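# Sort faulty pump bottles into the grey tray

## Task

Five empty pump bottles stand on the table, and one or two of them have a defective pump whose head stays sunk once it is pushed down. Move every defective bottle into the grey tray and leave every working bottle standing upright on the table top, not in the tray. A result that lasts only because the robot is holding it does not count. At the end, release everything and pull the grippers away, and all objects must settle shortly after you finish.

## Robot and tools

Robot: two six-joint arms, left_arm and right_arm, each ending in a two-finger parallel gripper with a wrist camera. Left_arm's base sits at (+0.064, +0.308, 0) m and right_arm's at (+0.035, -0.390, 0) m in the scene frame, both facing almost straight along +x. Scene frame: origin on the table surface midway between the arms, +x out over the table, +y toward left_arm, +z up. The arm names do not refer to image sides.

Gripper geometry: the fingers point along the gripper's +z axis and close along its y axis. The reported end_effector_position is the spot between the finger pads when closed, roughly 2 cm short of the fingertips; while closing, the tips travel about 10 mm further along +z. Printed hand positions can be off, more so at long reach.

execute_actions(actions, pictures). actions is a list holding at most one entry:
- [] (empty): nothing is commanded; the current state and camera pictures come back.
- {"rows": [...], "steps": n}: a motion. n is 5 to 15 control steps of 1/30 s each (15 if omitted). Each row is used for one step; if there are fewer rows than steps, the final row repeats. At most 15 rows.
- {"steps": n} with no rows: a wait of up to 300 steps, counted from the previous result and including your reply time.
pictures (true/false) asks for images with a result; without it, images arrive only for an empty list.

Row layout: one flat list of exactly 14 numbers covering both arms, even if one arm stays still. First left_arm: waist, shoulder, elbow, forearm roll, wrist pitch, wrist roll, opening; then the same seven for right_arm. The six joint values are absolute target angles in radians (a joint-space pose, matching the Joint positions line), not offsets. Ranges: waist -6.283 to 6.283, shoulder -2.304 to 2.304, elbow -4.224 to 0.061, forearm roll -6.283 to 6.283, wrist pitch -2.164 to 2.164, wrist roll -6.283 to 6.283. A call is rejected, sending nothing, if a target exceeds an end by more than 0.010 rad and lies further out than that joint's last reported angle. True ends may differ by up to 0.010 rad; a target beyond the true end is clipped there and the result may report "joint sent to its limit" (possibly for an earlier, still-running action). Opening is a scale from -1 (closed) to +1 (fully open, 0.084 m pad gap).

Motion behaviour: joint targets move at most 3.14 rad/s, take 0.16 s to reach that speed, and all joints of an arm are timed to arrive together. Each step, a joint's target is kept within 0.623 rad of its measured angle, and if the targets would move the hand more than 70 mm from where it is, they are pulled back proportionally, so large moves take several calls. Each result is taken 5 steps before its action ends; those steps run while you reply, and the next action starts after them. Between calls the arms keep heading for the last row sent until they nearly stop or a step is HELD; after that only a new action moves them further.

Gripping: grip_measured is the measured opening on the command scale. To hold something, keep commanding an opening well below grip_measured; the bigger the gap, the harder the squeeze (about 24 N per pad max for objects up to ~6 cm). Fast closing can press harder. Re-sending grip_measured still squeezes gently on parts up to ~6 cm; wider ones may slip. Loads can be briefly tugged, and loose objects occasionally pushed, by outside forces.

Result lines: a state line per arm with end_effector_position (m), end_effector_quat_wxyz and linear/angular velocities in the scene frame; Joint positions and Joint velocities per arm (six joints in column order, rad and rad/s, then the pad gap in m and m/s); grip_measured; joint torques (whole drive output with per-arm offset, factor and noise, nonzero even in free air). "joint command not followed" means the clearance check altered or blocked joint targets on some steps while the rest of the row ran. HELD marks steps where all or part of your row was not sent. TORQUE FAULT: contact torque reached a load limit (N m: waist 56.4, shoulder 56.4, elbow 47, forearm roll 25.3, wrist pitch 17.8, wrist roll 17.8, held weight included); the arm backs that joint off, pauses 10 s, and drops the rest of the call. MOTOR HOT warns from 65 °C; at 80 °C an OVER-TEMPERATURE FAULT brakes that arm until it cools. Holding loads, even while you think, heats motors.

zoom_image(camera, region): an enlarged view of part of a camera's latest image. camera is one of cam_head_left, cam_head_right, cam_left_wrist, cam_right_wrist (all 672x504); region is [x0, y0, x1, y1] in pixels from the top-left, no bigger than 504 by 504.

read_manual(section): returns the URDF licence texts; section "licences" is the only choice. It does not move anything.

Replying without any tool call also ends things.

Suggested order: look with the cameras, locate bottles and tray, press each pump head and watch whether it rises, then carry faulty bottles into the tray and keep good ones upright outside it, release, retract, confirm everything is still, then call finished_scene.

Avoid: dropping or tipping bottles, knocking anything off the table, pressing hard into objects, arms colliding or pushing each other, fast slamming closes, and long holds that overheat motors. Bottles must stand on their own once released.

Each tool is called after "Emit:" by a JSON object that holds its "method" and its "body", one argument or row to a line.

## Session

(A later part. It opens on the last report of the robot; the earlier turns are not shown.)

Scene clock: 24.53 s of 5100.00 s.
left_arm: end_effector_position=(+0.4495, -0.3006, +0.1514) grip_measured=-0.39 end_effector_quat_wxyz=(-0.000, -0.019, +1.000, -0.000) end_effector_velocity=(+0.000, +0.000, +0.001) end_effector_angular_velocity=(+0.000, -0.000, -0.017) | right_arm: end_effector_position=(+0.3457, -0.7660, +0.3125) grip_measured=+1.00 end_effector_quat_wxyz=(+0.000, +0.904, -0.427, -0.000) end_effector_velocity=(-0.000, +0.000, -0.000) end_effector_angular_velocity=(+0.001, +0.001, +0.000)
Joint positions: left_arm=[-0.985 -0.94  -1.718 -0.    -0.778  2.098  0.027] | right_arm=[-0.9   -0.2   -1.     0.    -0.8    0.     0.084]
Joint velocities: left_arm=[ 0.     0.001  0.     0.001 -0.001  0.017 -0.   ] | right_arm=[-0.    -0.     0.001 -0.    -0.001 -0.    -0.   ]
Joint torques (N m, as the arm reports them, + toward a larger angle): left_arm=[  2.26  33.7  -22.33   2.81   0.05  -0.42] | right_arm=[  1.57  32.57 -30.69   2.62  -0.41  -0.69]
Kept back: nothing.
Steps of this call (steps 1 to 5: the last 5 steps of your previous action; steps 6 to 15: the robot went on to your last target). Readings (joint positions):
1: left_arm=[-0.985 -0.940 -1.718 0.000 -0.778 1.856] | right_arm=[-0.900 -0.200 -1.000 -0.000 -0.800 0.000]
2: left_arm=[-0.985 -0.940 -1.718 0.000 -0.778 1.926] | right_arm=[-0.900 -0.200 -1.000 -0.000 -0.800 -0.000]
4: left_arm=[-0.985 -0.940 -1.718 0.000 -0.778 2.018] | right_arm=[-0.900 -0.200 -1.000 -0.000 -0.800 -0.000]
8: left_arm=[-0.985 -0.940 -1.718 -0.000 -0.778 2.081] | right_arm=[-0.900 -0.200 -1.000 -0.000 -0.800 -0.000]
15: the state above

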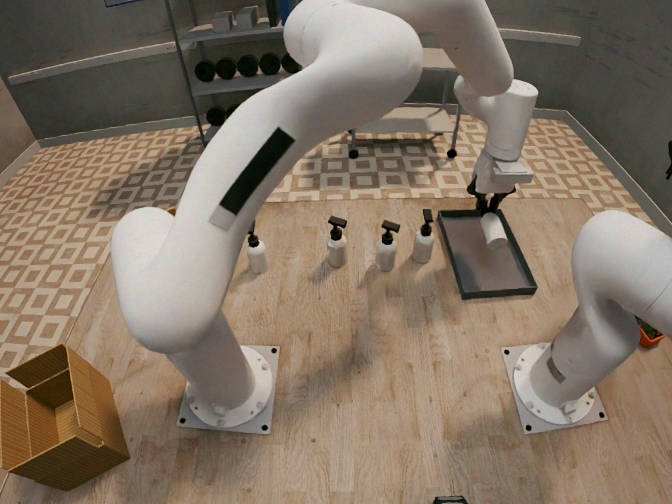

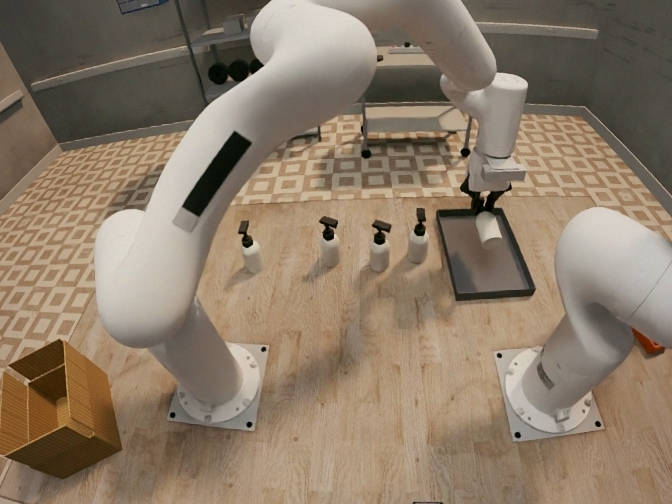

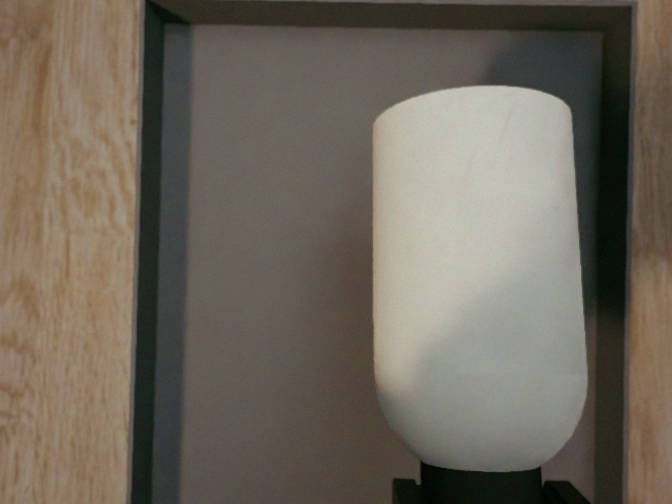

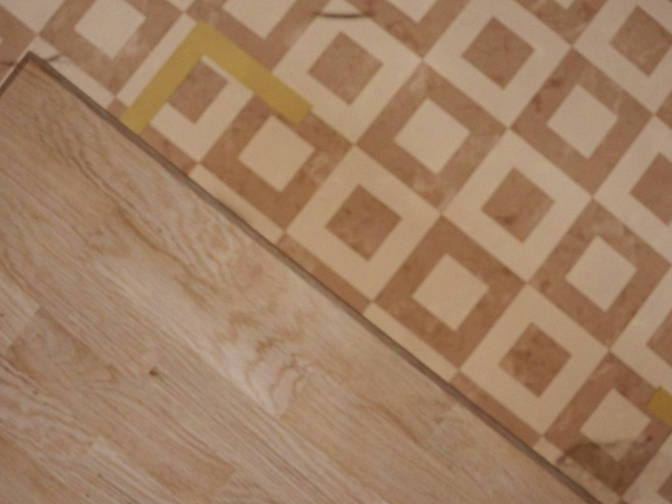

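Emit:
{"method": "execute_actions", "body": {
  "actions": [
    {"rows":[[-0.985,-0.968,-1.712,0,-0.744,2.1,-1,-0.9,-0.2,-1.0,0,-0.8,0,1],[-0.985,-0.968,-1.712,0,-0.744,2.1,-1,-0.9,-0.2,-1.0,0,-0.8,0,1],[-0.985,-0.968,-1.712,0,-0.744,2.1,-1,-0.9,-0.2,-1.0,0,-0.8,0,1],[-0.985,-1.02,-1.70,0,-0.68,2.1,-1,-0.9,-0.2,-1.0,0,-0.8,0,1],[-0.985,-1.02,-1.70,0,-0.68,2.1,-1,-0.9,-0.2,-1.0,0,-0.8,0,1],[-0.985,-1.02,-1.70,0,-0.68,2.1,-1,-0.9,-0.2,-1.0,0,-0.8,0,1],[-0.985,-1.065,-1.685,0,-0.62,2.1,-1,-0.9,-0.2,-1.0,0,-0.8,0,1]],"steps":15}
  ]
}}

Emit:
{"method": "execute_actions", "body": {
  "actions": [
    {"steps":15}
  ],
  "pictures": true
}}

Scene clock: 25.13 s of 5100.00 s.
left_arm: end_effector_position=(+0.4460, -0.2951, +0.0737) grip_measured=-0.39 end_effector_quat_wxyz=(-0.001, -0.018, +1.000, +0.001) end_effector_velocity=(-0.049, +0.075, -0.370) end_effector_angular_velocity=(+0.102, +0.066, +0.001) | right_arm: end_effector_position=(+0.3457, -0.7660, +0.3125) grip_measured=+1.00 end_effector_quat_wxyz=(+0.000, +0.904, -0.427, -0.000) end_effector_velocity=(-0.000, -0.001, +0.000) end_effector_angular_velocity=(-0.001, -0.000, -0.000)
Joint positions: left_arm=[-0.985 -1.035 -1.694 -0.    -0.661  2.1    0.027] | right_arm=[-0.9   -0.2   -1.    -0.    -0.8   -0.     0.084]
Joint velocities: left_arm=[-0.001 -0.432  0.162 -0.002  0.473 -0.    -0.   ] | right_arm=[-0.001  0.    -0.    -0.001  0.001 -0.     0.   ]
Joint torques (N m, as the arm reports them, + toward a larger angle): left_arm=[  1.05  49.07 -25.6    3.21  -0.55  -0.15] | right_arm=[  0.94  32.24 -30.8    2.74  -0.36  -0.79]
Steps of this call (steps 1 to 8: the robot went on to your last target; steps 9 to 18: the first 10 steps of this action). Readings (joint positions):
9: left_arm=[-0.985 -0.940 -1.718 -0.000 -0.778 2.100] | right_arm=[-0.900 -0.200 -1.000 -0.000 -0.800 -0.000]
10: left_arm=[-0.985 -0.942 -1.718 0.000 -0.775 2.100] | right_arm=[-0.900 -0.200 -1.000 0.000 -0.800 -0.000]
12: left_arm=[-0.985 -0.955 -1.716 0.000 -0.759 2.100] | right_arm=[-0.900 -0.200 -1.000 0.000 -0.800 -0.000]
16: left_arm=[-0.985 -1.003 -1.704 0.000 -0.701 2.100] | right_arm=[-0.900 -0.200 -1.000 -0.000 -0.800 0.000]
18: the state above

Scene clock: 25.63 s of 5100.00 s.
left_arm: end_effector_position=(+0.4443, -0.2923, +0.0493) grip_measured=-0.39 end_effector_quat_wxyz=(+0.000, -0.018, +1.000, -0.000) end_effector_velocity=(-0.001, +0.001, -0.003) end_effector_angular_velocity=(+0.003, +0.001, -0.002) | right_arm: end_effector_position=(+0.3457, -0.7660, +0.3125) grip_measured=+1.00 end_effector_quat_wxyz=(+0.000, +0.904, -0.427, -0.000) end_effector_velocity=(+0.000, -0.000, +0.000) end_effector_angular_velocity=(-0.001, +0.000, +0.001)
Joint positions: left_arm=[-0.985 -1.065 -1.685 -0.    -0.62   2.1    0.027] | right_arm=[-0.9   -0.2   -1.    -0.    -0.8   -0.     0.084]
Joint velocities: left_arm=[-0.001 -0.003  0.002  0.001  0.002  0.     0.   ] | right_arm=[ 0.001 -0.    -0.001 -0.001 -0.     0.    -0.   ]
Joint torques (N m, as the arm reports them, + toward a larger angle): left_arm=[  0.36  38.45 -19.38   2.45   0.21  -0.34] | right_arm=[  1.04  32.42 -30.71   2.69  -0.45  -0.7 ]
Kept back: nothing.
Steps of this call (steps 1 to 5: the last 5 steps of your previous action; steps 6 to 15: the robot went on to your last target). Readings (joint positions):
1: left_arm=[-0.985 -1.047 -1.689 -0.000 -0.648 2.100] | right_arm=[-0.900 -0.200 -1.000 0.000 -0.800 -0.000]
2: left_arm=[-0.985 -1.054 -1.686 -0.000 -0.639 2.100] | right_arm=[-0.900 -0.200 -1.000 -0.000 -0.800 0.000]
4: left_arm=[-0.985 -1.060 -1.686 -0.000 -0.629 2.100] | right_arm=[-0.900 -0.200 -1.000 0.000 -0.800 -0.000]
8: left_arm=[-0.985 -1.062 -1.686 0.000 -0.622 2.100] | right_arm=[-0.900 -0.200 -1.000 -0.000 -0.800 -0.000]
15: the state above

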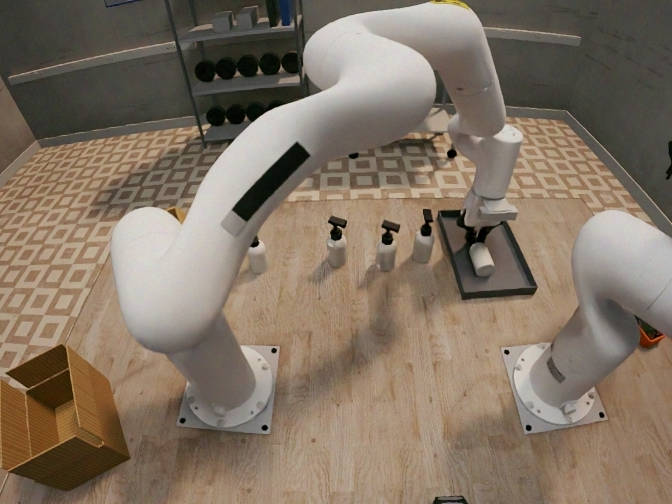

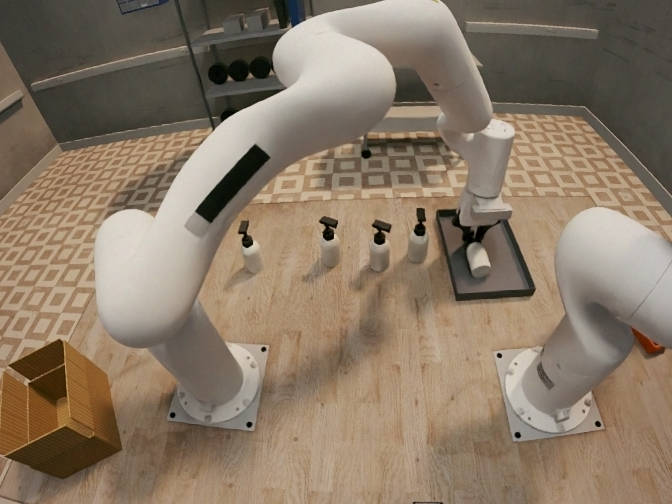

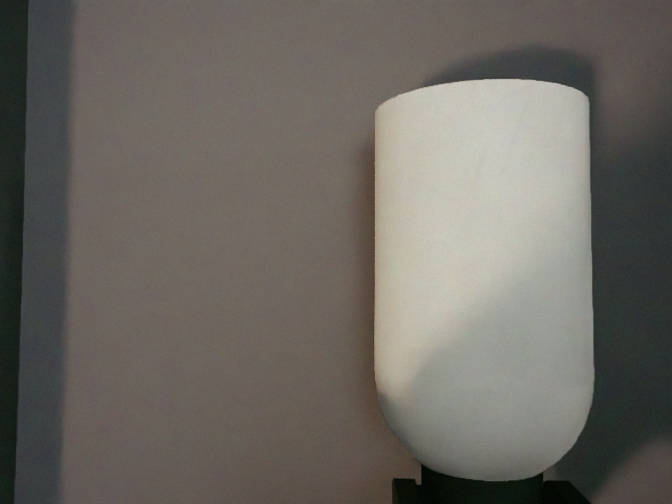

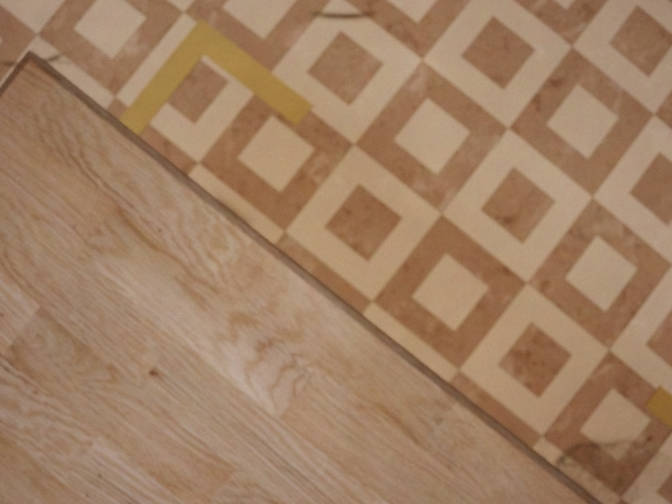

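Near floor. Release and lift.

Emit:
{"method": "execute_actions", "body": {
  "actions": [
    {"rows":[[-0.985,-1.065,-1.685,0,-0.62,2.1,0.3,-0.9,-0.2,-1.0,0,-0.8,0,1],[-0.985,-1.065,-1.685,0,-0.62,2.1,0.3,-0.9,-0.2,-1.0,0,-0.8,0,1],[-0.985,-1.065,-1.685,0,-0.62,2.1,0.3,-0.9,-0.2,-1.0,0,-0.8,0,1],[-0.985,-1.065,-1.685,0,-0.62,2.1,0.3,-0.9,-0.2,-1.0,0,-0.8,0,1],[-0.985,-1.065,-1.685,0,-0.62,2.1,0.3,-0.9,-0.2,-1.0,0,-0.8,0,1],[-0.985,-1.065,-1.685,0,-0.62,2.1,0.3,-0.9,-0.2,-1.0,0,-0.8,0,1],[-0.985,-1.065,-1.685,0,-0.62,2.1,0.3,-0.9,-0.2,-1.0,0,-0.8,0,1],[-0.985,-1.065,-1.685,0,-0.62,2.1,0.3,-0.9,-0.2,-1.0,0,-0.8,0,1],[-0.985,-0.968,-1.712,0,-0.744,2.1,0.3,-0.9,-0.2,-1.0,0,-0.8,0,1],[-0.985,-0.968,-1.712,0,-0.744,2.1,0.3,-0.9,-0.2,-1.0,0,-0.8,0,1],[-0.985,-0.968,-1.712,0,-0.744,2.1,0.3,-0.9,-0.2,-1.0,0,-0.8,0,1],[-0.97,-0.70,-1.70,0,-1.0,2.1,0.3,-0.9,-0.2,-1.0,0,-0.8,0,1]],"steps":15}
  ]
}}

Emit:
{"method": "execute_actions", "body": {
  "actions": [
    {"steps":45}
  ],
  "pictures": true
}}

Scene clock: 26.30 s of 5100.00 s.
left_arm: end_effector_position=(+0.4440, -0.2918, +0.0501) grip_measured=+0.29 end_effector_quat_wxyz=(-0.000, -0.018, +1.000, +0.001) end_effector_velocity=(-0.009, +0.013, +0.080) end_effector_angular_velocity=(+0.086, +0.057, +0.003) | right_arm: end_effector_position=(+0.3457, -0.7660, +0.3125) grip_measured=+1.00 end_effector_quat_wxyz=(+0.000, +0.904, -0.427, -0.000) end_effector_velocity=(+0.001, +0.000, +0.001) end_effector_angular_velocity=(-0.001, -0.001, +0.001)
Joint positions: left_arm=[-0.985 -1.063 -1.685 -0.    -0.624  2.1    0.056] | right_arm=[-0.9   -0.2   -1.    -0.    -0.8   -0.     0.084]
Joint velocities: left_arm=[ 0.     0.109 -0.006 -0.003 -0.218 -0.    -0.   ] | right_arm=[ 0.001  0.    -0.001  0.    -0.     0.    -0.   ]
Joint torques (N m, as the arm reports them, + toward a larger angle): left_arm=[  3.74  53.57 -26.62   2.86  -0.2   -0.18] | right_arm=[  0.84  32.83 -30.85   2.59  -0.34  -0.75]
Steps of this call (steps 1 to 10: the robot went on to your last target; steps 11 to 20: the first 10 steps of this action). Readings (joint positions):
11: left_arm=[-0.985 -1.065 -1.685 -0.000 -0.620 2.100] | right_arm=[-0.900 -0.200 -1.000 -0.000 -0.800 -0.000]
12: left_arm=[-0.985 -1.065 -1.685 0.000 -0.620 2.100] | right_arm=[-0.900 -0.200 -1.000 0.000 -0.800 0.000]
14: left_arm=[-0.985 -1.065 -1.685 0.000 -0.620 2.100] | right_arm=[-0.900 -0.200 -1.000 -0.000 -0.800 0.000]
18: left_arm=[-0.985 -1.065 -1.685 0.000 -0.620 2.100] | right_arm=[-0.900 -0.200 -1.000 0.000 -0.800 0.000]
20: the state above

Scene clock: 27.80 s of 5100.00 s.
left_arm: end_effector_position=(+0.4421, -0.2696, +0.3138) grip_measured=+0.29 end_effector_quat_wxyz=(-0.000, -0.025, +1.000, +0.000) end_effector_velocity=(+0.000, +0.000, +0.000) end_effector_angular_velocity=(+0.001, -0.001, -0.001) | right_arm: end_effector_position=(+0.3457, -0.7660, +0.3125) grip_measured=+1.00 end_effector_quat_wxyz=(+0.000, +0.904, -0.427, -0.000) end_effector_velocity=(-0.000, +0.000, -0.000) end_effector_angular_velocity=(+0.000, +0.000, -0.000)
Joint positions: left_arm=[-0.97  -0.7   -1.7   -0.    -1.     2.1    0.056] | right_arm=[-0.9   -0.2   -1.    -0.    -0.8   -0.     0.084]
Joint velocities: left_arm=[ 0.     0.    -0.     0.001 -0.001  0.     0.   ] | right_arm=[-0.001  0.     0.001  0.    -0.    -0.     0.   ]
Joint torques (N m, as the arm reports them, + toward a larger angle): left_arm=[  3.09  33.84 -22.43   2.21   0.29  -0.51] | right_arm=[  0.35  32.67 -30.68   2.62  -0.42  -0.72]
Kept back: nothing.
Steps of this call (steps 1 to 5: the last 5 steps of your previous action; steps 6 to 45: the robot went on to your last target). Readings (joint positions):
1: left_arm=[-0.985 -1.056 -1.686 -0.000 -0.637 2.100] | right_arm=[-0.900 -0.200 -1.000 0.000 -0.800 0.000]
2: left_arm=[-0.985 -1.040 -1.689 -0.000 -0.659 2.100] | right_arm=[-0.900 -0.200 -1.000 0.000 -0.800 0.000]
4: left_arm=[-0.984 -0.997 -1.696 -0.000 -0.700 2.100] | right_arm=[-0.900 -0.200 -1.000 0.000 -0.800 0.000]
8: left_arm=[-0.980 -0.915 -1.697 0.000 -0.782 2.100] | right_arm=[-0.900 -0.200 -1.000 0.000 -0.800 -0.000]
45: the state above
All arms were judged still, so your last target was given up. Only a new action makes them travel on or press farther. Fingers that are still opening or closing keep moving.

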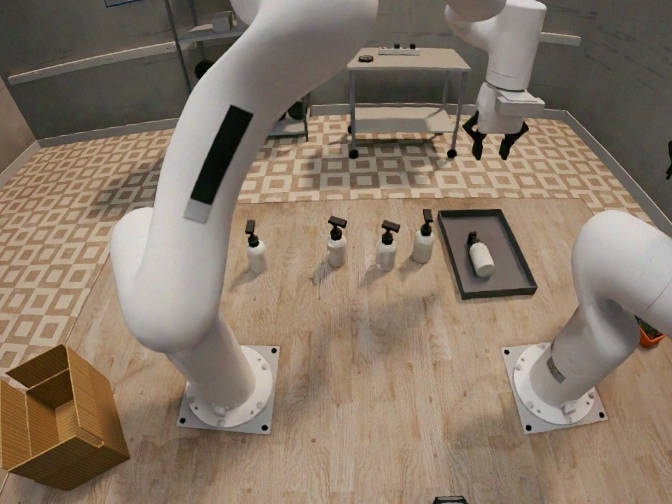

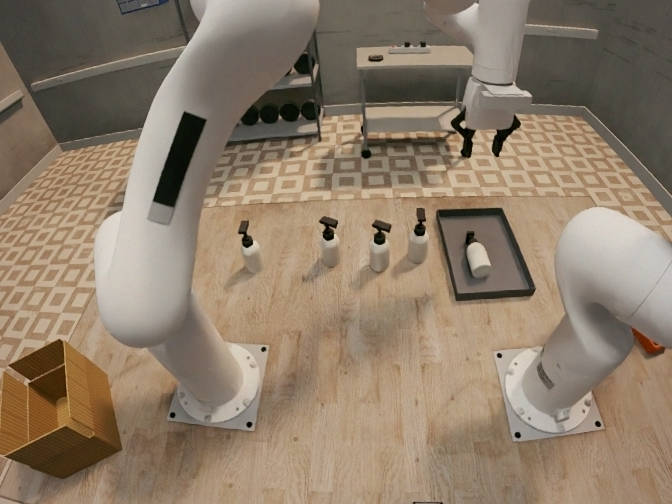

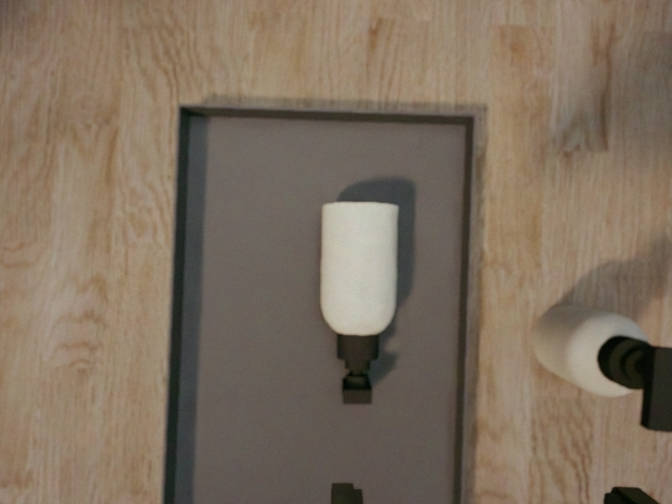

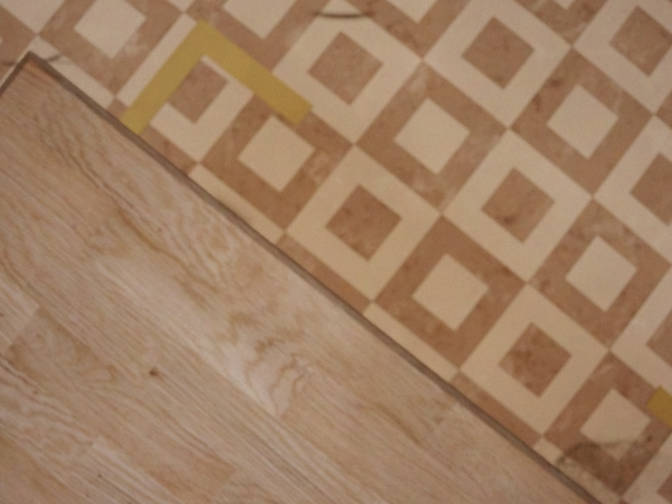

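Emit:
{"method": "finished_scene", "body": {
  "scene": 2
}}

The scene is finished: the task was done.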